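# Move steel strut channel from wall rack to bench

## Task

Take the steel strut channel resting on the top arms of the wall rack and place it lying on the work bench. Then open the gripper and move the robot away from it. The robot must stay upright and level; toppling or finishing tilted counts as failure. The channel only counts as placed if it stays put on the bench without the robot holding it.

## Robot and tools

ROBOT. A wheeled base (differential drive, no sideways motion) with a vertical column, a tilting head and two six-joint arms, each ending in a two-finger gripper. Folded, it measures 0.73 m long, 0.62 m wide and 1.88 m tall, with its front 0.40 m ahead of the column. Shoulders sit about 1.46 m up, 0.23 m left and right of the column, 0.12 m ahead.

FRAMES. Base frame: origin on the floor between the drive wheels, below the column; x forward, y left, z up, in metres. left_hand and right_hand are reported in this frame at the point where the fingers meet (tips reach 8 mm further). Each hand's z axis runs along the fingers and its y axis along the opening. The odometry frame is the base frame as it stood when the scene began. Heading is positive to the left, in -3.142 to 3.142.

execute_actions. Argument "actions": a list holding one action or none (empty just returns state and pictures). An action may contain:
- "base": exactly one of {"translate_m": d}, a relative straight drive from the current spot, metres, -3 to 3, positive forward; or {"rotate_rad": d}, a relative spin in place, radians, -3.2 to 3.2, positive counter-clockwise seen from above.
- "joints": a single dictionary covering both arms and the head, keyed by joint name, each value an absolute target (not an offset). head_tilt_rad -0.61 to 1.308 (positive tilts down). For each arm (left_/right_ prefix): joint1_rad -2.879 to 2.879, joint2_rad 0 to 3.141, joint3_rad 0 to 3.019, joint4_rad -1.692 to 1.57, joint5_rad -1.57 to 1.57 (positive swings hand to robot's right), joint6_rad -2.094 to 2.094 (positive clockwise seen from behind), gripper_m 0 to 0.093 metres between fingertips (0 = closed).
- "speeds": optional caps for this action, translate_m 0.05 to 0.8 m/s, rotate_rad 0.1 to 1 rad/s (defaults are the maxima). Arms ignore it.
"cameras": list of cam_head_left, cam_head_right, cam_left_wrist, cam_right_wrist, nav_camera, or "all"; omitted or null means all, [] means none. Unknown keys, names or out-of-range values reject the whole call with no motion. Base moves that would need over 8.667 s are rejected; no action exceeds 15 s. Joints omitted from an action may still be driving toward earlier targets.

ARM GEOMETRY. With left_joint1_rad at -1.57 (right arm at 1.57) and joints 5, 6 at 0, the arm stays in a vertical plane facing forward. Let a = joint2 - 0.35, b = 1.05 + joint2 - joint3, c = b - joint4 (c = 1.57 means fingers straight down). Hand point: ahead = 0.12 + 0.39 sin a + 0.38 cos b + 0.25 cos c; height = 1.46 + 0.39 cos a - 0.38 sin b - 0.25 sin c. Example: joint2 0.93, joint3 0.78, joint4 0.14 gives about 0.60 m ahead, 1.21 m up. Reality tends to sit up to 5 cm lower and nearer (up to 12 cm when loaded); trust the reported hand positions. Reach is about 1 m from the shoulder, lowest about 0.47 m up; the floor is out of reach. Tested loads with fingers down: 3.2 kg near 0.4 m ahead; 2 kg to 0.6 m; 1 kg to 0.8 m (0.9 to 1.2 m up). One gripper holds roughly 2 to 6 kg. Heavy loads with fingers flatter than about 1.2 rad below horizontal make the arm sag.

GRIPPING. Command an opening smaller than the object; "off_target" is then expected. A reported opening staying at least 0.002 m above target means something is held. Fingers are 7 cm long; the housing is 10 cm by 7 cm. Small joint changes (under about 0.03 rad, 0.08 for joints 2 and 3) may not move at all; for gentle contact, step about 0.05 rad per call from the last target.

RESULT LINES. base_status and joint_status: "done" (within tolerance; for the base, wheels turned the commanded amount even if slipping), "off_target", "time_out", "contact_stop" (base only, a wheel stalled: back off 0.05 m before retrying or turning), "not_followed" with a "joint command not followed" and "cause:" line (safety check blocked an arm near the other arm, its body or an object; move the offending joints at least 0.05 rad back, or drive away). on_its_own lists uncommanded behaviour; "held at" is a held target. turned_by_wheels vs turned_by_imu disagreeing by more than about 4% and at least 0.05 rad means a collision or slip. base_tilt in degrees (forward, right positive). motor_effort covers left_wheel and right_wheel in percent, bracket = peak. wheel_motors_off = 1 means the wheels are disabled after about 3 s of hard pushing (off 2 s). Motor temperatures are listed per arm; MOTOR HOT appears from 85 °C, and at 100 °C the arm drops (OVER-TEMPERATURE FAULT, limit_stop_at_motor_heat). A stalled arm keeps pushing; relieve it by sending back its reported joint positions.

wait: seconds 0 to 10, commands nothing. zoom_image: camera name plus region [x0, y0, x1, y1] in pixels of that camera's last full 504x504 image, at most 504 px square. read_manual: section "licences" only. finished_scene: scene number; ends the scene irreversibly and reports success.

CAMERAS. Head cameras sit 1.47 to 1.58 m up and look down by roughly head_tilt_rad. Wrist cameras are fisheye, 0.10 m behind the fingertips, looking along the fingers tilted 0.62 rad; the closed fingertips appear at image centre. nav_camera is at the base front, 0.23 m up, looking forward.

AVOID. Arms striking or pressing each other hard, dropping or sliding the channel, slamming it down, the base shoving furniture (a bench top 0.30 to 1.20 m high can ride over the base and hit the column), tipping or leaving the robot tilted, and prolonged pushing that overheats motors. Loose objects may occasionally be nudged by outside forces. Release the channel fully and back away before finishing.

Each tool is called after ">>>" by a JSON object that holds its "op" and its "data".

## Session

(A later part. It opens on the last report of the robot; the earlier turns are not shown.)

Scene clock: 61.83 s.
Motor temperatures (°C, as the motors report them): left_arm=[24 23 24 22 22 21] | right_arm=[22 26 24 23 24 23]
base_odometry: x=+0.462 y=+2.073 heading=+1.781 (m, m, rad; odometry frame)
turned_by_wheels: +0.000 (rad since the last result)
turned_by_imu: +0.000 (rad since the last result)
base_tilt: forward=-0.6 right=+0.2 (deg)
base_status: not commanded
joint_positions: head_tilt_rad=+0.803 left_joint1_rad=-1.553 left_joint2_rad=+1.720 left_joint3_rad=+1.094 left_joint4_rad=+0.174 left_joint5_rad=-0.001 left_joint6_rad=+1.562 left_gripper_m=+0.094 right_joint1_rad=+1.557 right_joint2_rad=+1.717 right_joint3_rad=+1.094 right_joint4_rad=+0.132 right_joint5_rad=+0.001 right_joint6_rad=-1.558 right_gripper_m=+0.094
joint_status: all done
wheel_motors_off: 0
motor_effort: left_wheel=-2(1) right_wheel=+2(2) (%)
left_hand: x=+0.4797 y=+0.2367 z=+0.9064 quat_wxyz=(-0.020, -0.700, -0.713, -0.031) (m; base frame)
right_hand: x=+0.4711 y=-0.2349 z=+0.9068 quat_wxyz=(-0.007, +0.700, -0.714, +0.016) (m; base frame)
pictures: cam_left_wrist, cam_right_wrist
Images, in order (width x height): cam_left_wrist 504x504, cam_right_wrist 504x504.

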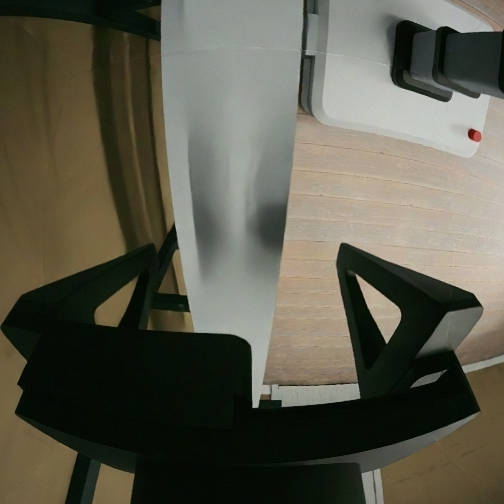

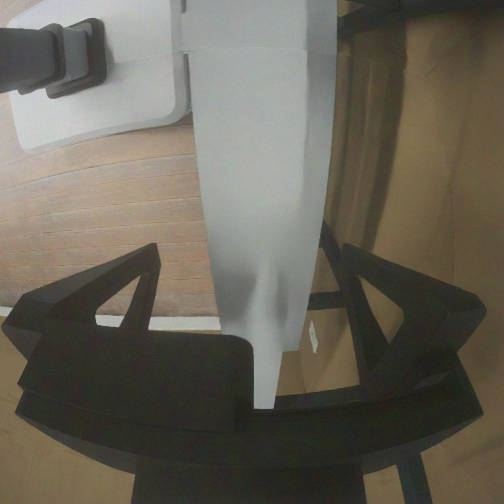

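>>> {"op": "execute_actions", "data": {"actions": [{"joints":{"left_joint2_rad":1.8,"left_joint3_rad":1.165,"right_joint2_rad":1.8,"right_joint3_rad":1.165}}], "cameras": []}}

>>> {"op": "execute_actions", "data": {"actions": [{"joints":{"left_gripper_m":0.02,"right_gripper_m":0.02,"head_tilt_rad":1.0}}]}}

Scene clock: 66.53 s.
Motor temperatures (°C, as the motors report them): left_arm=[24 23 24 22 22 21] | right_arm=[22 26 24 23 24 23]
base_odometry: x=+0.462 y=+2.073 heading=+1.781 (m, m, rad; odometry frame)
turned_by_wheels: +0.000 (rad since the last result)
turned_by_imu: -0.001 (rad since the last result)
base_tilt: forward=-0.6 right=+0.2 (deg)
base_status: not commanded
joint_positions: head_tilt_rad=+0.803 left_joint1_rad=-1.553 left_joint2_rad=+1.792 left_joint3_rad=+1.167 left_joint4_rad=+0.174 left_joint5_rad=-0.001 left_joint6_rad=+1.562 left_gripper_m=+0.094 right_joint1_rad=+1.557 right_joint2_rad=+1.791 right_joint3_rad=+1.166 right_joint4_rad=+0.132 right_joint5_rad=+0.001 right_joint6_rad=-1.558 right_gripper_m=+0.094
joint_status: all done
wheel_motors_off: 0
motor_effort: left_wheel=-1(2) right_wheel=+1(2) (%)
left_hand: x=+0.4851 y=+0.2372 z=+0.8791 quat_wxyz=(-0.020, -0.700, -0.713, -0.032) (m; base frame)
right_hand: x=+0.4743 y=-0.2353 z=+0.8788 quat_wxyz=(-0.006, +0.700, -0.714, +0.015) (m; base frame)
pictures: none
No camera images: the call's "cameras" was empty. Leave "cameras" out to get every camera's image.

Scene clock: 67.20 s.
Motor temperatures (°C, as the motors report them): left_arm=[24 23 24 22 22 21] | right_arm=[22 26 24 23 24 23]
base_odometry: x=+0.462 y=+2.073 heading=+1.781 (m, m, rad; odometry frame)
turned_by_wheels: +0.000 (rad since the last result)
turned_by_imu: +0.000 (rad since the last result)
base_tilt: forward=-0.8 right=+0.2 (deg)
base_status: not commanded
joint_positions: head_tilt_rad=+1.000 left_joint1_rad=-1.553 left_joint2_rad=+1.792 left_joint3_rad=+1.167 left_joint4_rad=+0.174 left_joint5_rad=-0.001 left_joint6_rad=+1.570 left_gripper_m=+0.041 right_joint1_rad=+1.557 right_joint2_rad=+1.791 right_joint3_rad=+1.164 right_joint4_rad=+0.131 right_joint5_rad=+0.001 right_joint6_rad=-1.568 right_gripper_m=+0.040
joint_status: left_gripper_m off_target (ended at +0.041, target +0.020); right_gripper_m off_target (ended at +0.040, target +0.020); the others done
wheel_motors_off: 0
motor_effort: left_wheel=-2(1) right_wheel=+1(1) (%)
left_hand: x=+0.4847 y=+0.2372 z=+0.8791 quat_wxyz=(-0.020, -0.703, -0.710, -0.031) (m; base frame)
right_hand: x=+0.4728 y=-0.2352 z=+0.8788 quat_wxyz=(-0.005, +0.704, -0.710, +0.014) (m; base frame)
pictures: cam_head_left, cam_head_right, cam_left_wrist, cam_right_wrist, nav_camera
Images, in order (width x height): cam_head_left 504x504, cam_head_right 504x504, cam_left_wrist 504x504, cam_right_wrist 504x504, nav_camera 504x504.

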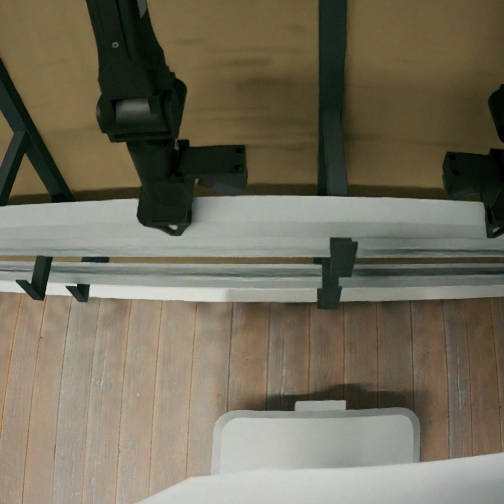

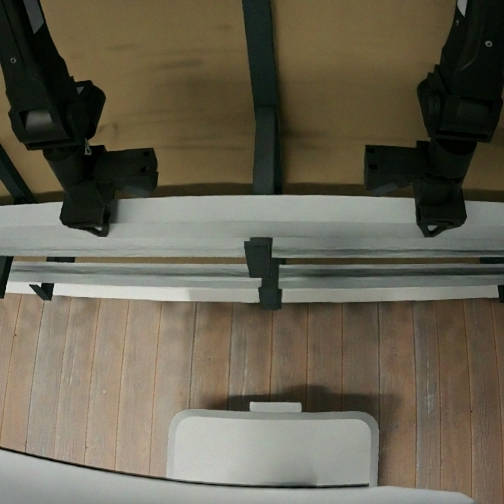

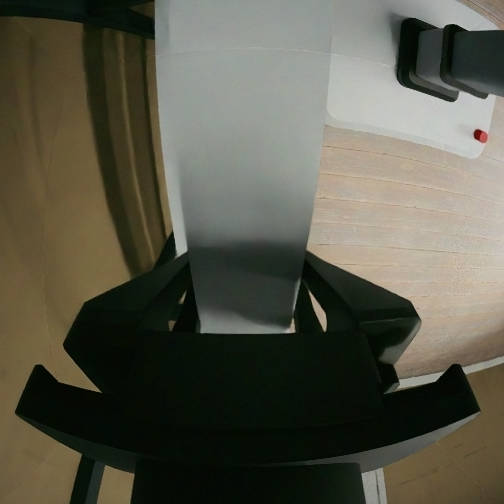

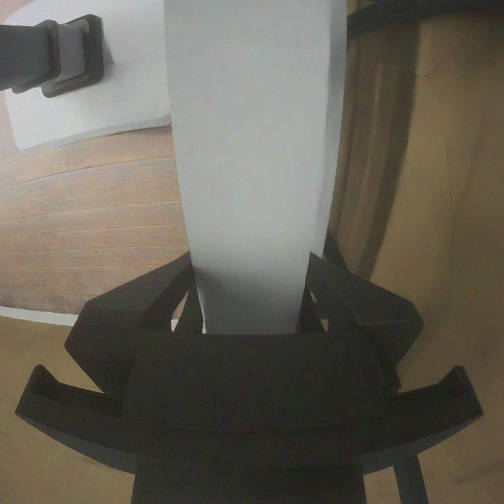

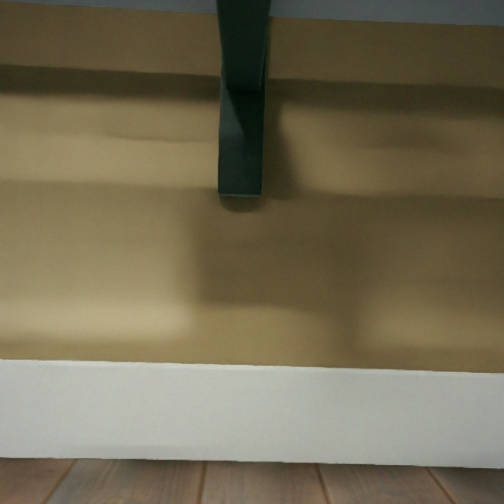

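>>> {"op": "execute_actions", "data": {"actions": [{"joints":{"left_joint2_rad":1.6,"left_joint3_rad":1.09,"left_joint4_rad":0.08,"right_joint2_rad":1.6,"right_joint3_rad":1.09,"right_joint4_rad":0.04}}], "cameras": []}}

>>> {"op": "execute_actions", "data": {"actions": [{"joints":{"left_joint2_rad":1.3,"left_joint3_rad":0.9,"left_joint4_rad":-0.03,"right_joint2_rad":1.3,"right_joint3_rad":0.9,"right_joint4_rad":-0.07}}], "cameras": []}}

>>> {"op": "execute_actions", "data": {"actions": [{"joints":{"left_joint2_rad":0.95,"left_joint3_rad":0.76,"left_joint4_rad":-0.25,"right_joint2_rad":0.95,"right_joint3_rad":0.76,"right_joint4_rad":-0.29,"head_tilt_rad":0.7}}], "cameras": ["cam_head_right","cam_right_wrist"]}}

Scene clock: 75.33 s.
Motor temperatures (°C, as the motors report them): left_arm=[24 23 24 22 22 21] | right_arm=[22 26 24 23 24 23]
base_odometry: x=+0.462 y=+2.073 heading=+1.781 (m, m, rad; odometry frame)
turned_by_wheels: +0.000 (rad since the last result)
turned_by_imu: -0.001 (rad since the last result)
base_tilt: forward=-0.6 right=+0.2 (deg)
base_status: not commanded
joint_positions: head_tilt_rad=+1.000 left_joint1_rad=-1.553 left_joint2_rad=+1.736 left_joint3_rad=+1.118 left_joint4_rad=+0.088 left_joint5_rad=+0.006 left_joint6_rad=+1.558 left_gripper_m=+0.040 right_joint1_rad=+1.556 right_joint2_rad=+1.683 right_joint3_rad=+1.091 right_joint4_rad=+0.046 right_joint5_rad=+0.011 right_joint6_rad=-1.603 right_gripper_m=+0.040
joint_status: all done
wheel_motors_off: 0
motor_effort: left_wheel=-2(3) right_wheel=+1(2) (%)
left_hand: x=+0.4642 y=+0.2356 z=+0.8993 quat_wxyz=(+0.006, -0.699, -0.715, -0.001) (m; base frame)
right_hand: x=+0.4663 y=-0.2369 z=+0.9187 quat_wxyz=(+0.016, +0.716, -0.698, +0.000) (m; base frame)
pictures: none
No camera images: the call's "cameras" was empty. Leave "cameras" out to get every camera's image.

Scene clock: 76.70 s.
Motor temperatures (°C, as the motors report them): left_arm=[24 23 24 22 22 21] | right_arm=[22 26 24 23 24 23]
base_odometry: x=+0.462 y=+2.073 heading=+1.781 (m, m, rad; odometry frame)
turned_by_wheels: +0.000 (rad since the last result)
turned_by_imu: +0.000 (rad since the last result)
base_tilt: forward=-0.6 right=+0.3 (deg)
base_status: not commanded
joint_positions: head_tilt_rad=+1.000 left_joint1_rad=-1.551 left_joint2_rad=+1.425 left_joint3_rad=+0.916 left_joint4_rad=-0.012 left_joint5_rad=-0.001 left_joint6_rad=+1.555 left_gripper_m=+0.040 right_joint1_rad=+1.554 right_joint2_rad=+1.350 right_joint3_rad=+0.894 right_joint4_rad=-0.076 right_joint5_rad=+0.002 right_joint6_rad=-1.608 right_gripper_m=+0.040
joint_status: all done
wheel_motors_off: 0
motor_effort: left_wheel=-3(3) right_wheel=+2(4) (%)
left_hand: x=+0.4690 y=+0.2360 z=+1.0102 quat_wxyz=(+0.005, -0.698, -0.716, -0.007) (m; base frame)
right_hand: x=+0.4723 y=-0.2355 z=+1.0360 quat_wxyz=(+0.009, +0.717, -0.697, +0.003) (m; base frame)
pictures: none
No camera images: the call's "cameras" was empty. Leave "cameras" out to get every camera's image.

Scene clock: 78.23 s.
Motor temperatures (°C, as the motors report them): left_arm=[24 23 24 22 22 21] | right_arm=[22 26 24 23 24 23]
base_odometry: x=+0.462 y=+2.073 heading=+1.781 (m, m, rad; odometry frame)
turned_by_wheels: +0.000 (rad since the last result)
turned_by_imu: +0.000 (rad since the last result)
base_tilt: forward=-0.8 right=+0.3 (deg)
base_status: not commanded
joint_positions: head_tilt_rad=+0.717 left_joint1_rad=-1.548 left_joint2_rad=+1.073 left_joint3_rad=+0.749 left_joint4_rad=-0.226 left_joint5_rad=-0.004 left_joint6_rad=+1.556 left_gripper_m=+0.040 right_joint1_rad=+1.551 right_joint2_rad=+0.998 right_joint3_rad=+0.743 right_joint4_rad=-0.289 right_joint5_rad=+0.007 right_joint6_rad=-1.611 right_gripper_m=+0.040
joint_status: all done
wheel_motors_off: 0
motor_effort: left_wheel=-1(4) right_wheel=+2(6) (%)
left_hand: x=+0.4486 y=+0.2358 z=+1.1236 quat_wxyz=(+0.018, -0.698, -0.716, +0.001) (m; base frame)
right_hand: x=+0.4538 y=-0.2356 z=+1.1481 quat_wxyz=(+0.016, +0.718, -0.696, +0.001) (m; base frame)
pictures: cam_head_right, cam_right_wrist
Images, in order (width x height): cam_head_right 504x504, cam_right_wrist 504x504.

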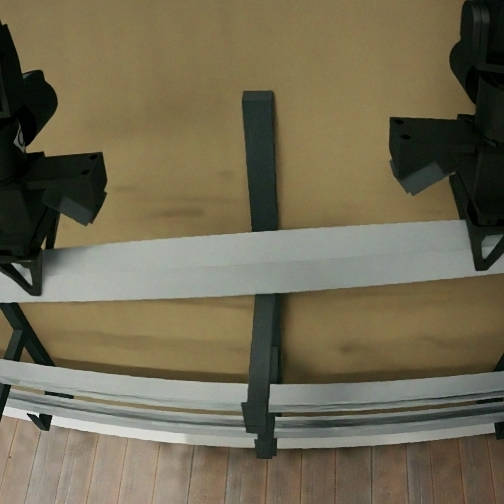

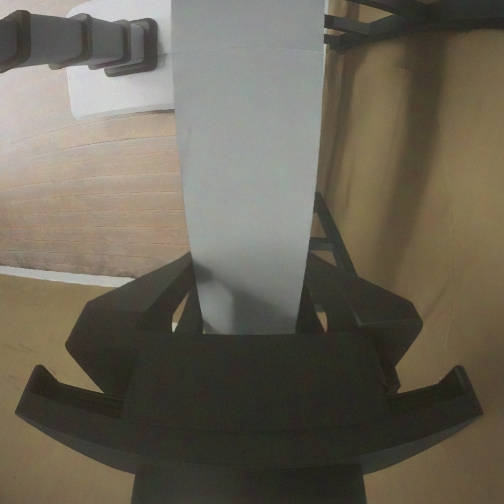

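>>> {"op": "execute_actions", "data": {"actions": [{"base":{"translate_m":-1.0},"speeds":{"translate_m":0.5}}], "cameras": []}}

>>> {"op": "execute_actions", "data": {"actions": [{"base":{"rotate_rad":2.98},"speeds":{"rotate_rad":0.6},"joints":{"head_tilt_rad":0.45}}], "cameras": []}}

>>> {"op": "execute_actions", "data": {"actions": [{"base":{"translate_m":1.1},"speeds":{"translate_m":0.5}}], "cameras": []}}

>>> {"op": "execute_actions", "data": {"actions": [{"base":{"rotate_rad":0.22},"speeds":{"rotate_rad":0.6}}]}}

Scene clock: 87.13 s.
Motor temperatures (°C, as the motors report them): left_arm=[24 24 24 22 22 21] | right_arm=[22 26 24 23 24 23]
base_odometry: x=+0.670 y=+1.094 heading=+1.780 (m, m, rad; odometry frame)
turned_by_wheels: -0.001 (rad since the last result)
turned_by_imu: -0.005 (rad since the last result)
base_tilt: forward=-0.8 right=+0.2 (deg)
base_status: done
joint_positions: head_tilt_rad=+0.716 left_joint1_rad=-1.548 left_joint2_rad=+1.074 left_joint3_rad=+0.741 left_joint4_rad=-0.232 left_joint5_rad=-0.003 left_joint6_rad=+1.559 left_gripper_m=+0.040 right_joint1_rad=+1.551 right_joint2_rad=+0.997 right_joint3_rad=+0.732 right_joint4_rad=-0.294 right_joint5_rad=+0.006 right_joint6_rad=-1.610 right_gripper_m=+0.040
joint_status: not commanded
wheel_motors_off: 0
motor_effort: left_wheel=-1(71) right_wheel=+2(83) (%)
left_hand: x=+0.4422 y=+0.2358 z=+1.1228 quat_wxyz=(+0.023, -0.699, -0.715, +0.006) (m; base frame)
right_hand: x=+0.4461 y=-0.2354 z=+1.1474 quat_wxyz=(+0.020, +0.717, -0.697, -0.005) (m; base frame)
pictures: none
No camera images: the call's "cameras" was empty. Leave "cameras" out to get every camera's image.

Scene clock: 93.23 s.
Motor temperatures (°C, as the motors report them): left_arm=[24 24 24 22 22 21] | right_arm=[22 27 24 23 24 23]
base_odometry: x=+0.670 y=+1.094 heading=-1.524 (m, m, rad; odometry frame)
turned_by_wheels: +2.979 (rad since the last result)
turned_by_imu: +2.957 (rad since the last result)
base_tilt: forward=-0.6 right=+0.2 (deg)
base_status: done
joint_positions: head_tilt_rad=+0.468 left_joint1_rad=-1.546 left_joint2_rad=+1.074 left_joint3_rad=+0.741 left_joint4_rad=-0.232 left_joint5_rad=-0.001 left_joint6_rad=+1.557 left_gripper_m=+0.040 right_joint1_rad=+1.552 right_joint2_rad=+0.997 right_joint3_rad=+0.735 right_joint4_rad=-0.294 right_joint5_rad=+0.005 right_joint6_rad=-1.612 right_gripper_m=+0.040
joint_status: all done
wheel_motors_off: 0
motor_effort: left_wheel=-5(53) right_wheel=+6(74) (%)
left_hand: x=+0.4422 y=+0.2365 z=+1.1228 quat_wxyz=(+0.022, -0.697, -0.716, +0.006) (m; base frame)
right_hand: x=+0.4478 y=-0.2347 z=+1.1476 quat_wxyz=(+0.019, +0.718, -0.696, -0.004) (m; base frame)
pictures: none
No camera images: the call's "cameras" was empty. Leave "cameras" out to get every camera's image.

Scene clock: 96.80 s.
Motor temperatures (°C, as the motors report them): left_arm=[24 24 24 22 22 21] | right_arm=[22 27 25 23 24 23]
base_odometry: x=+0.722 y=-0.004 heading=-1.523 (m, m, rad; odometry frame)
turned_by_wheels: +0.001 (rad since the last result)
turned_by_imu: +0.002 (rad since the last result)
base_tilt: forward=-0.6 right=+0.3 (deg)
base_status: done
joint_positions: head_tilt_rad=+0.468 left_joint1_rad=-1.546 left_joint2_rad=+1.075 left_joint3_rad=+0.752 left_joint4_rad=-0.232 left_joint5_rad=-0.001 left_joint6_rad=+1.562 left_gripper_m=+0.040 right_joint1_rad=+1.552 right_joint2_rad=+0.998 right_joint3_rad=+0.742 right_joint4_rad=-0.293 right_joint5_rad=+0.005 right_joint6_rad=-1.606 right_gripper_m=+0.040
joint_status: not commanded
wheel_motors_off: 0
motor_effort: left_wheel=+2(71) right_wheel=-2(69) (%)
left_hand: x=+0.4489 y=+0.2366 z=+1.1234 quat_wxyz=(+0.019, -0.699, -0.715, +0.003) (m; base frame)
right_hand: x=+0.4519 y=-0.2347 z=+1.1481 quat_wxyz=(+0.016, +0.716, -0.698, -0.002) (m; base frame)
pictures: none
No camera images: the call's "cameras" was empty. Leave "cameras" out to get every camera's image.

Scene clock: 98.27 s.
Motor temperatures (°C, as the motors report them): left_arm=[24 24 24 22 22 21] | right_arm=[22 27 25 23 24 23]
base_odometry: x=+0.722 y=-0.005 heading=-1.305 (m, m, rad; odometry frame)
turned_by_wheels: +0.218 (rad since the last result)
turned_by_imu: +0.211 (rad since the last result)
base_tilt: forward=-0.7 right=+0.2 (deg)
base_status: done
joint_positions: head_tilt_rad=+0.468 left_joint1_rad=-1.545 left_joint2_rad=+1.075 left_joint3_rad=+0.744 left_joint4_rad=-0.232 left_joint5_rad=+0.000 left_joint6_rad=+1.555 left_gripper_m=+0.040 right_joint1_rad=+1.553 right_joint2_rad=+0.998 right_joint3_rad=+0.739 right_joint4_rad=-0.293 right_joint5_rad=+0.005 right_joint6_rad=-1.615 right_gripper_m=+0.040
joint_status: not commanded
wheel_motors_off: 0
motor_effort: left_wheel=-2(65) right_wheel=-1(62) (%)
left_hand: x=+0.4434 y=+0.2369 z=+1.1228 quat_wxyz=(+0.022, -0.696, -0.717, +0.006) (m; base frame)
right_hand: x=+0.4505 y=-0.2343 z=+1.1478 quat_wxyz=(+0.017, +0.719, -0.694, -0.003) (m; base frame)
pictures: cam_head_left, cam_head_right, cam_left_wrist, cam_right_wrist, nav_camera
Images, in order (width x height): cam_head_left 504x504, cam_head_right 504x504, cam_left_wrist 504x504, cam_right_wrist 504x504, nav_camera 504x504.

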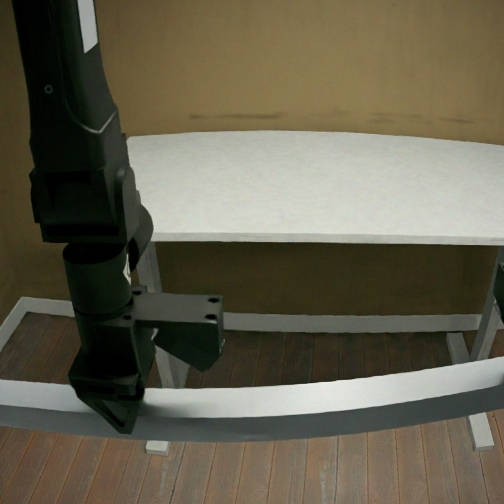

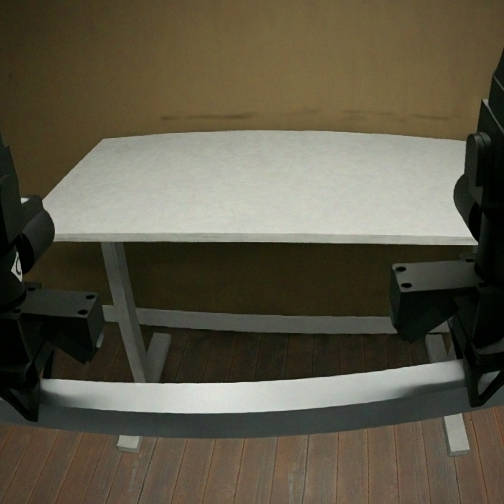

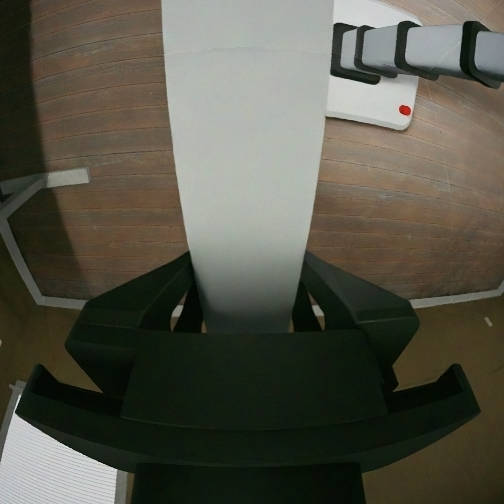

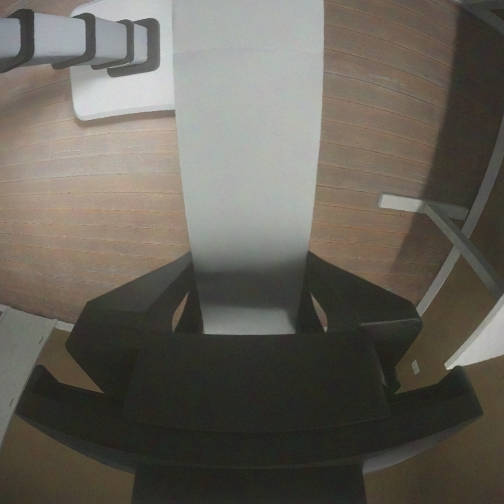

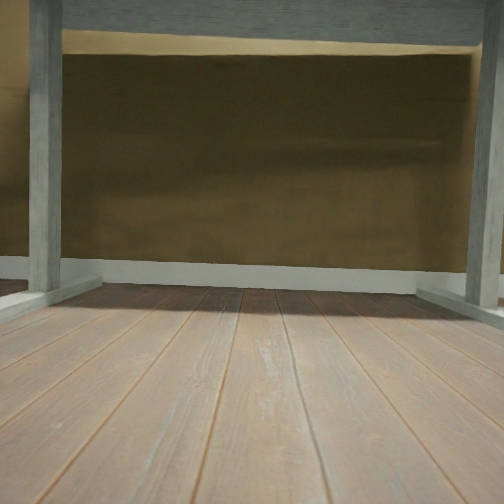

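>>> {"op": "execute_actions", "data": {"actions": [{"base":{"translate_m":0.85},"speeds":{"translate_m":0.4},"joints":{"head_tilt_rad":1.0}}], "cameras": []}}

>>> {"op": "execute_actions", "data": {"actions": [{"joints":{"left_joint2_rad":1.25,"left_joint3_rad":0.9,"left_joint4_rad":-0.03,"right_joint2_rad":1.3,"right_joint3_rad":0.9,"right_joint4_rad":-0.07}}]}}

Scene clock: 104.30 s.
Motor temperatures (°C, as the motors report them): left_arm=[24 24 24 22 22 21] | right_arm=[22 27 25 23 24 23]
base_odometry: x=+0.946 y=-0.825 heading=-1.304 (m, m, rad; odometry frame)
turned_by_wheels: +0.001 (rad since the last result)
turned_by_imu: +0.001 (rad since the last result)
base_tilt: forward=-0.7 right=+0.2 (deg)
base_status: done
joint_positions: head_tilt_rad=+1.000 left_joint1_rad=-1.545 left_joint2_rad=+1.075 left_joint3_rad=+0.752 left_joint4_rad=-0.232 left_joint5_rad=-0.001 left_joint6_rad=+1.562 left_gripper_m=+0.040 right_joint1_rad=+1.553 right_joint2_rad=+0.998 right_joint3_rad=+0.742 right_joint4_rad=-0.292 right_joint5_rad=+0.006 right_joint6_rad=-1.607 right_gripper_m=+0.040
joint_status: all done
wheel_motors_off: 0
motor_effort: left_wheel=+1(74) right_wheel=-2(54) (%)
left_hand: x=+0.4485 y=+0.2370 z=+1.1234 quat_wxyz=(+0.019, -0.699, -0.715, +0.003) (m; base frame)
right_hand: x=+0.4520 y=-0.2345 z=+1.1481 quat_wxyz=(+0.016, +0.716, -0.697, -0.002) (m; base frame)
pictures: none
No camera images: the call's "cameras" was empty. Leave "cameras" out to get every camera's image.

Scene clock: 106.53 s.
Motor temperatures (°C, as the motors report them): left_arm=[24 25 24 22 22 21] | right_arm=[22 27 25 23 24 23]
base_odometry: x=+0.946 y=-0.825 heading=-1.304 (m, m, rad; odometry frame)
turned_by_wheels: +0.000 (rad since the last result)
turned_by_imu: -0.001 (rad since the last result)
base_tilt: forward=-0.7 right=+0.2 (deg)
base_status: not commanded
joint_positions: head_tilt_rad=+1.000 left_joint1_rad=-1.549 left_joint2_rad=+1.405 left_joint3_rad=+0.907 left_joint4_rad=-0.028 left_joint5_rad=-0.003 left_joint6_rad=+1.561 left_gripper_m=+0.040 right_joint1_rad=+1.554 right_joint2_rad=+1.351 right_joint3_rad=+0.889 right_joint4_rad=-0.073 right_joint5_rad=-0.001 right_joint6_rad=-1.605 right_gripper_m=+0.040
joint_status: left_joint2_rad time_out (moved +0.330 of +0.175); the others done
wheel_motors_off: 0
on_its_own: left_joint2_rad reads +1.405 and still pushes toward +1.250 since a time_out
motor_effort: left_wheel=+2(4) right_wheel=-3(7) (%)
left_hand: x=+0.4683 y=+0.2375 z=+1.0170 quat_wxyz=(+0.009, -0.700, -0.714, -0.007) (m; base frame)
right_hand: x=+0.4693 y=-0.2346 z=+1.0354 quat_wxyz=(+0.009, +0.716, -0.698, +0.001) (m; base frame)
pictures: cam_head_left, cam_head_right, cam_left_wrist, cam_right_wrist, nav_camera
Images, in order (width x height): cam_head_left 504x504, cam_head_right 504x504, cam_left_wrist 504x504, cam_right_wrist 504x504, nav_camera 504x504.

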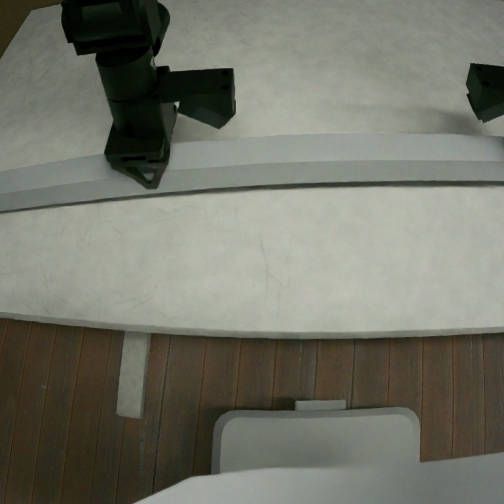

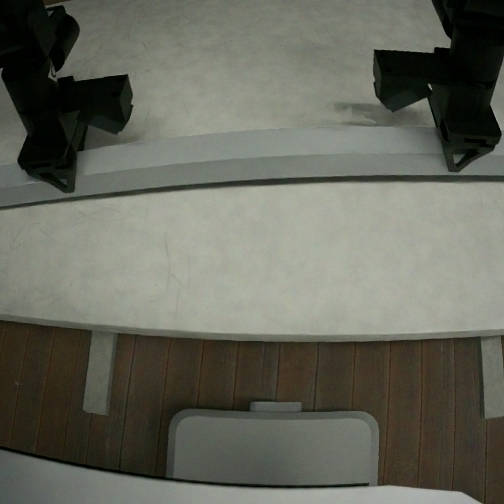

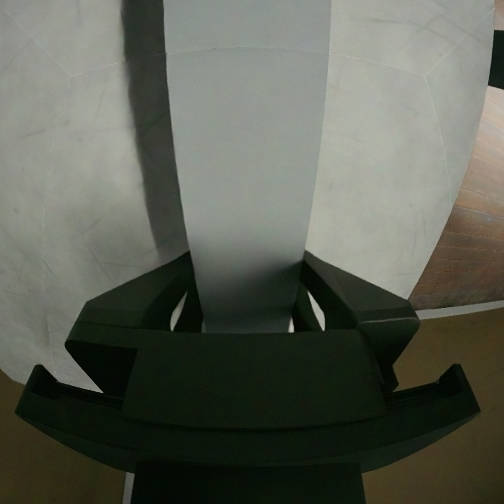

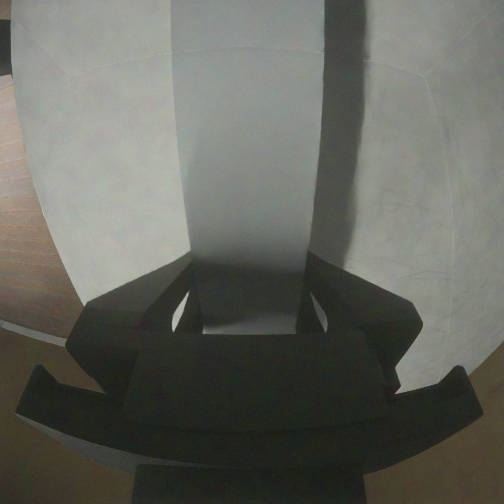

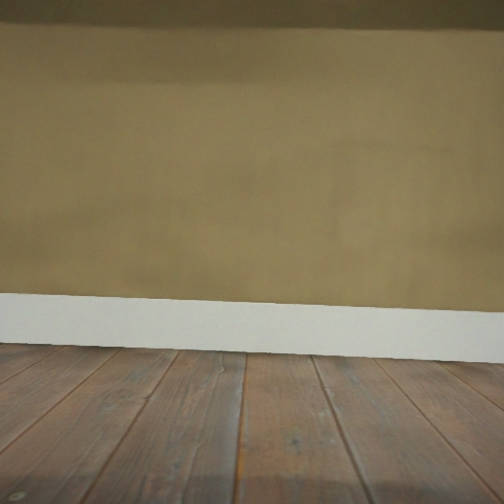

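>>> {"op": "execute_actions", "data": {"actions": [{"base":{"translate_m":0.07},"joints":{"left_joint2_rad":1.32,"left_joint3_rad":0.95,"left_joint4_rad":0.02,"right_joint2_rad":1.42,"right_joint3_rad":0.96,"right_joint4_rad":-0.01}}], "cameras": []}}

>>> {"op": "execute_actions", "data": {"actions": [{"joints":{"left_joint2_rad":1.4,"left_joint3_rad":1.0,"left_joint4_rad":0.05,"right_joint2_rad":1.5,"right_joint3_rad":1.01,"right_joint4_rad":0.02}}], "cameras": []}}

>>> {"op": "execute_actions", "data": {"actions": [{"joints":{"left_joint2_rad":1.48,"left_joint3_rad":1.05,"left_joint4_rad":0.08,"right_joint2_rad":1.57,"right_joint3_rad":1.06,"right_joint4_rad":0.05}}], "cameras": ["cam_head_right"]}}

Scene clock: 115.10 s.
Motor temperatures (°C, as the motors report them): left_arm=[24 25 24 22 22 21] | right_arm=[22 27 24 23 24 23]
base_odometry: x=+0.964 y=-0.893 heading=-1.303 (m, m, rad; odometry frame)
turned_by_wheels: +0.001 (rad since the last result)
turned_by_imu: +0.000 (rad since the last result)
base_tilt: forward=-0.6 right=+0.4 (deg)
base_status: done
joint_positions: head_tilt_rad=+1.001 left_joint1_rad=-1.549 left_joint2_rad=+1.472 left_joint3_rad=+0.956 left_joint4_rad=+0.019 left_joint5_rad=-0.004 left_joint6_rad=+1.565 left_gripper_m=+0.040 right_joint1_rad=+1.554 right_joint2_rad=+1.468 right_joint3_rad=+0.961 right_joint4_rad=-0.005 right_joint5_rad=-0.006 right_joint6_rad=-1.601 right_gripper_m=+0.040
joint_status: left_joint2_rad time_out (moved +0.067 of -0.085); the others done
wheel_motors_off: 0
on_its_own: left_joint2_rad reads +1.472 and still pushes toward +1.320 since a time_out
motor_effort: left_wheel=+2(35) right_wheel=-2(44) (%)
left_hand: x=+0.4807 y=+0.2382 z=+0.9942 quat_wxyz=(-0.002, -0.701, -0.713, -0.018) (m; base frame)
right_hand: x=+0.4798 y=-0.2346 z=+0.9956 quat_wxyz=(-0.001, +0.715, -0.699, +0.007) (m; base frame)
pictures: none
No camera images: the call's "cameras" was empty. Leave "cameras" out to get every camera's image.

not run: a stop came earlier in this reply.

not run: a stop came earlier in this reply.

>>> {"op": "execute_actions", "data": {"actions": [{"joints":{"left_joint2_rad":1.4,"left_joint3_rad":1.0,"left_joint4_rad":0.05,"right_joint2_rad":1.5,"right_joint3_rad":1.01,"right_joint4_rad":0.02}}], "cameras": []}}

>>> {"op": "execute_actions", "data": {"actions": [{"joints":{"left_joint2_rad":1.48,"left_joint3_rad":1.03,"right_joint2_rad":1.56,"right_joint3_rad":1.04}}], "cameras": ["cam_head_right"]}}

Scene clock: 120.50 s.
Motor temperatures (°C, as the motors report them): left_arm=[24 25 24 22 22 21] | right_arm=[22 27 24 23 24 23]
base_odometry: x=+0.964 y=-0.893 heading=-1.303 (m, m, rad; odometry frame)
turned_by_wheels: +0.000 (rad since the last result)
turned_by_imu: -0.001 (rad since the last result)
base_tilt: forward=-0.7 right=+0.3 (deg)
base_status: not commanded
joint_positions: head_tilt_rad=+1.001 left_joint1_rad=-1.549 left_joint2_rad=+1.510 left_joint3_rad=+0.997 left_joint4_rad=+0.033 left_joint5_rad=-0.003 left_joint6_rad=+1.565 left_gripper_m=+0.040 right_joint1_rad=+1.554 right_joint2_rad=+1.526 right_joint3_rad=+1.014 right_joint4_rad=+0.014 right_joint5_rad=-0.008 right_joint6_rad=-1.601 right_gripper_m=+0.040
joint_status: all done
wheel_motors_off: 0
motor_effort: left_wheel=+3(4) right_wheel=-4(8) (%)
left_hand: x=+0.4916 y=+0.2384 z=+0.9809 quat_wxyz=(-0.007, -0.701, -0.713, -0.023) (m; base frame)
right_hand: x=+0.4902 y=-0.2345 z=+0.9753 quat_wxyz=(-0.007, +0.715, -0.699, +0.012) (m; base frame)
pictures: none
No camera images: the call's "cameras" was empty. Leave "cameras" out to get every camera's image.

Scene clock: 121.10 s.
Motor temperatures (°C, as the motors report them): left_arm=[24 25 24 22 22 21] | right_arm=[22 27 24 23 24 23]
base_odometry: x=+0.964 y=-0.893 heading=-1.303 (m, m, rad; odometry frame)
turned_by_wheels: +0.000 (rad since the last result)
turned_by_imu: +0.000 (rad since the last result)
base_tilt: forward=-0.8 right=+0.4 (deg)
base_status: not commanded
joint_positions: head_tilt_rad=+1.001 left_joint1_rad=-1.549 left_joint2_rad=+1.513 left_joint3_rad=+0.999 left_joint4_rad=+0.033 left_joint5_rad=-0.003 left_joint6_rad=+1.565 left_gripper_m=+0.040 right_joint1_rad=+1.554 right_joint2_rad=+1.527 right_joint3_rad=+1.015 right_joint4_rad=+0.014 right_joint5_rad=-0.008 right_joint6_rad=-1.601 right_gripper_m=+0.040
joint_status: all done
wheel_motors_off: 0
motor_effort: left_wheel=+4(4) right_wheel=-3(4) (%)
left_hand: x=+0.4915 y=+0.2384 z=+0.9799 quat_wxyz=(-0.007, -0.701, -0.713, -0.023) (m; base frame)
right_hand: x=+0.4904 y=-0.2346 z=+0.9747 quat_wxyz=(-0.007, +0.715, -0.699, +0.012) (m; base frame)
pictures: cam_head_right
Images, in order (width x height): cam_head_right 504x504.

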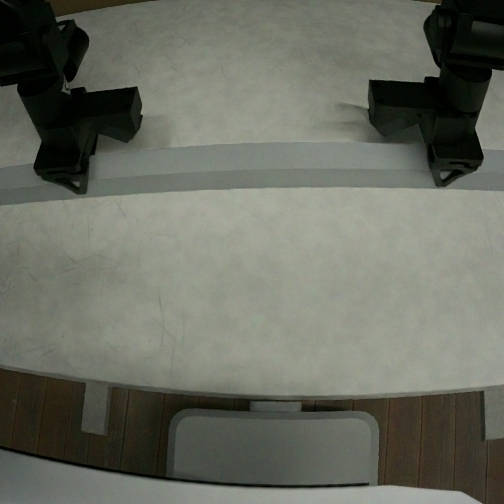

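Down.

>>> {"op": "execute_actions", "data": {"actions": [{"joints":{"left_gripper_m":0.093,"right_gripper_m":0.093,"left_joint2_rad":1.5,"left_joint3_rad":1.0,"right_joint2_rad":1.51,"right_joint3_rad":1.01}}], "cameras": []}}

>>> {"op": "execute_actions", "data": {"actions": [{"joints":{"left_joint2_rad":1.3,"left_joint3_rad":0.9,"left_joint4_rad":-0.05,"right_joint2_rad":1.3,"right_joint3_rad":0.9,"right_joint4_rad":-0.07}}], "cameras": []}}

>>> {"op": "execute_actions", "data": {"actions": [{"base":{"translate_m":-1.0},"joints":{"left_joint2_rad":1.0,"right_joint2_rad":1.0,"head_tilt_rad":0.45}}]}}

Scene clock: 127.80 s.
Motor temperatures (°C, as the motors report them): left_arm=[24 25 24 22 22 21] | right_arm=[22 27 24 23 24 23]
base_odometry: x=+0.964 y=-0.893 heading=-1.303 (m, m, rad; odometry frame)
turned_by_wheels: +0.000 (rad since the last result)
turned_by_imu: -0.001 (rad since the last result)
base_tilt: forward=-0.7 right=+0.2 (deg)
base_status: not commanded
joint_positions: head_tilt_rad=+1.001 left_joint1_rad=-1.549 left_joint2_rad=+1.513 left_joint3_rad=+0.997 left_joint4_rad=+0.038 left_joint5_rad=-0.003 left_joint6_rad=+1.565 left_gripper_m=+0.093 right_joint1_rad=+1.554 right_joint2_rad=+1.524 right_joint3_rad=+1.014 right_joint4_rad=+0.014 right_joint5_rad=-0.004 right_joint6_rad=-1.585 right_gripper_m=+0.093
joint_status: all done
wheel_motors_off: 0
motor_effort: left_wheel=+3(3) right_wheel=-3(4) (%)
left_hand: x=+0.4918 y=+0.2384 z=+0.9799 quat_wxyz=(-0.008, -0.701, -0.713, -0.024) (m; base frame)
right_hand: x=+0.4911 y=-0.2353 z=+0.9760 quat_wxyz=(-0.006, +0.709, -0.705, +0.014) (m; base frame)
pictures: none
No camera images: the call's "cameras" was empty. Leave "cameras" out to get every camera's image.

Scene clock: 128.77 s.
Motor temperatures (°C, as the motors report them): left_arm=[24 25 24 22 22 21] | right_arm=[22 27 24 23 24 23]
base_odometry: x=+0.964 y=-0.893 heading=-1.303 (m, m, rad; odometry frame)
turned_by_wheels: +0.000 (rad since the last result)
turned_by_imu: +0.000 (rad since the last result)
base_tilt: forward=-0.6 right=+0.3 (deg)
base_status: not commanded
joint_positions: head_tilt_rad=+1.001 left_joint1_rad=-1.549 left_joint2_rad=+1.285 left_joint3_rad=+0.904 left_joint4_rad=-0.046 left_joint5_rad=-0.003 left_joint6_rad=+1.565 left_gripper_m=+0.093 right_joint1_rad=+1.554 right_joint2_rad=+1.286 right_joint3_rad=+0.904 right_joint4_rad=-0.061 right_joint5_rad=-0.003 right_joint6_rad=-1.584 right_gripper_m=+0.093
joint_status: all done
wheel_motors_off: 0
motor_effort: left_wheel=+4(5) right_wheel=-4(4) (%)
left_hand: x=+0.5120 y=+0.2371 z=+1.0607 quat_wxyz=(-0.026, -0.701, -0.712, -0.042) (m; base frame)
right_hand: x=+0.5079 y=-0.2342 z=+1.0599 quat_wxyz=(-0.024, +0.708, -0.705, +0.033) (m; base frame)
pictures: none
No camera images: the call's "cameras" was empty. Leave "cameras" out to get every camera's image.

Scene clock: 131.93 s.
Motor temperatures (°C, as the motors report them): left_arm=[24 25 24 22 22 21] | right_arm=[22 27 24 23 24 23]
base_odometry: x=+0.699 y=+0.072 heading=-1.302 (m, m, rad; odometry frame)
turned_by_wheels: +0.000 (rad since the last result)
turned_by_imu: -0.002 (rad since the last result)
base_tilt: forward=-0.8 right=+0.4 (deg)
base_status: done
joint_positions: head_tilt_rad=+0.468 left_joint1_rad=-1.549 left_joint2_rad=+0.990 left_joint3_rad=+0.899 left_joint4_rad=-0.046 left_joint5_rad=-0.002 left_joint6_rad=+1.565 left_gripper_m=+0.093 right_joint1_rad=+1.554 right_joint2_rad=+0.988 right_joint3_rad=+0.898 right_joint4_rad=-0.061 right_joint5_rad=-0.003 right_joint6_rad=-1.583 right_gripper_m=+0.093
joint_status: all done
wheel_motors_off: 0
motor_effort: left_wheel=-1(68) right_wheel=+0(68) (%)
left_hand: x=+0.6075 y=+0.2357 z=+1.1895 quat_wxyz=(-0.128, -0.689, -0.699, -0.144) (m; base frame)
right_hand: x=+0.6043 y=-0.2332 z=+1.1888 quat_wxyz=(-0.126, +0.697, -0.692, +0.136) (m; base frame)
pictures: cam_head_left, cam_head_right, cam_left_wrist, cam_right_wrist, nav_camera
Images, in order (width x height): cam_head_left 504x504, cam_head_right 504x504, cam_left_wrist 504x504, cam_right_wrist 504x504, nav_camera 504x504.

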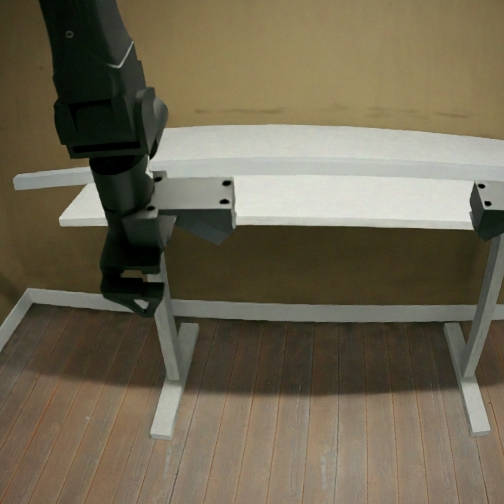

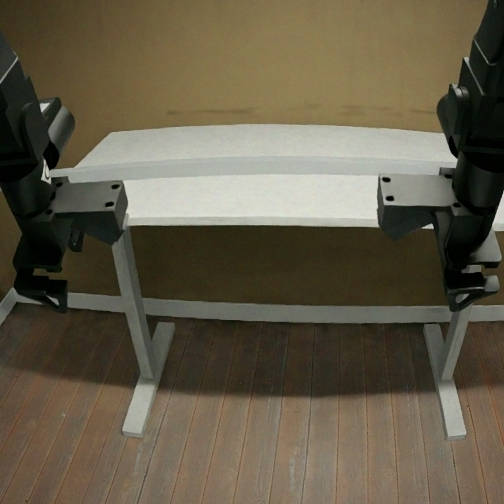

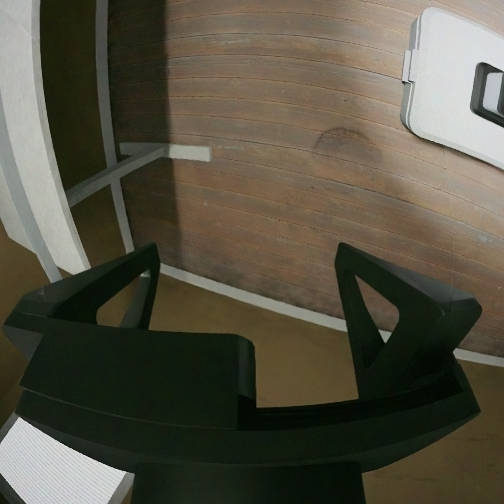

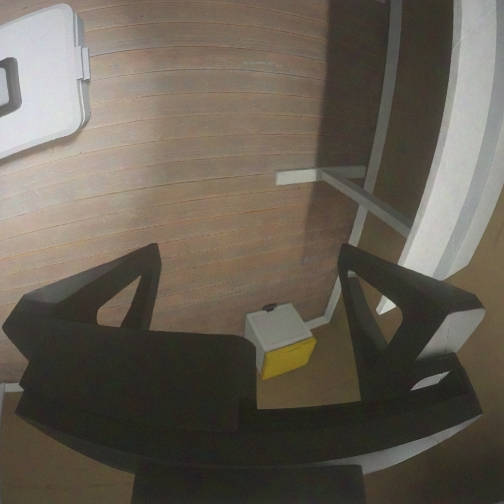

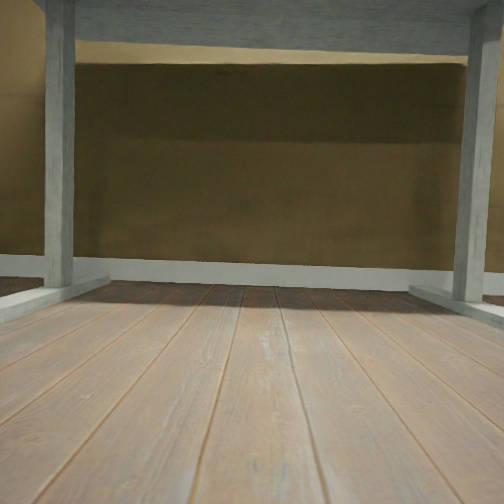

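The bar is longer than the bench, so some overhang is unavoidable; it is stable.

>>> {"op": "finished_scene", "data": {"scene": 1}}

The scene is finished: the task was done.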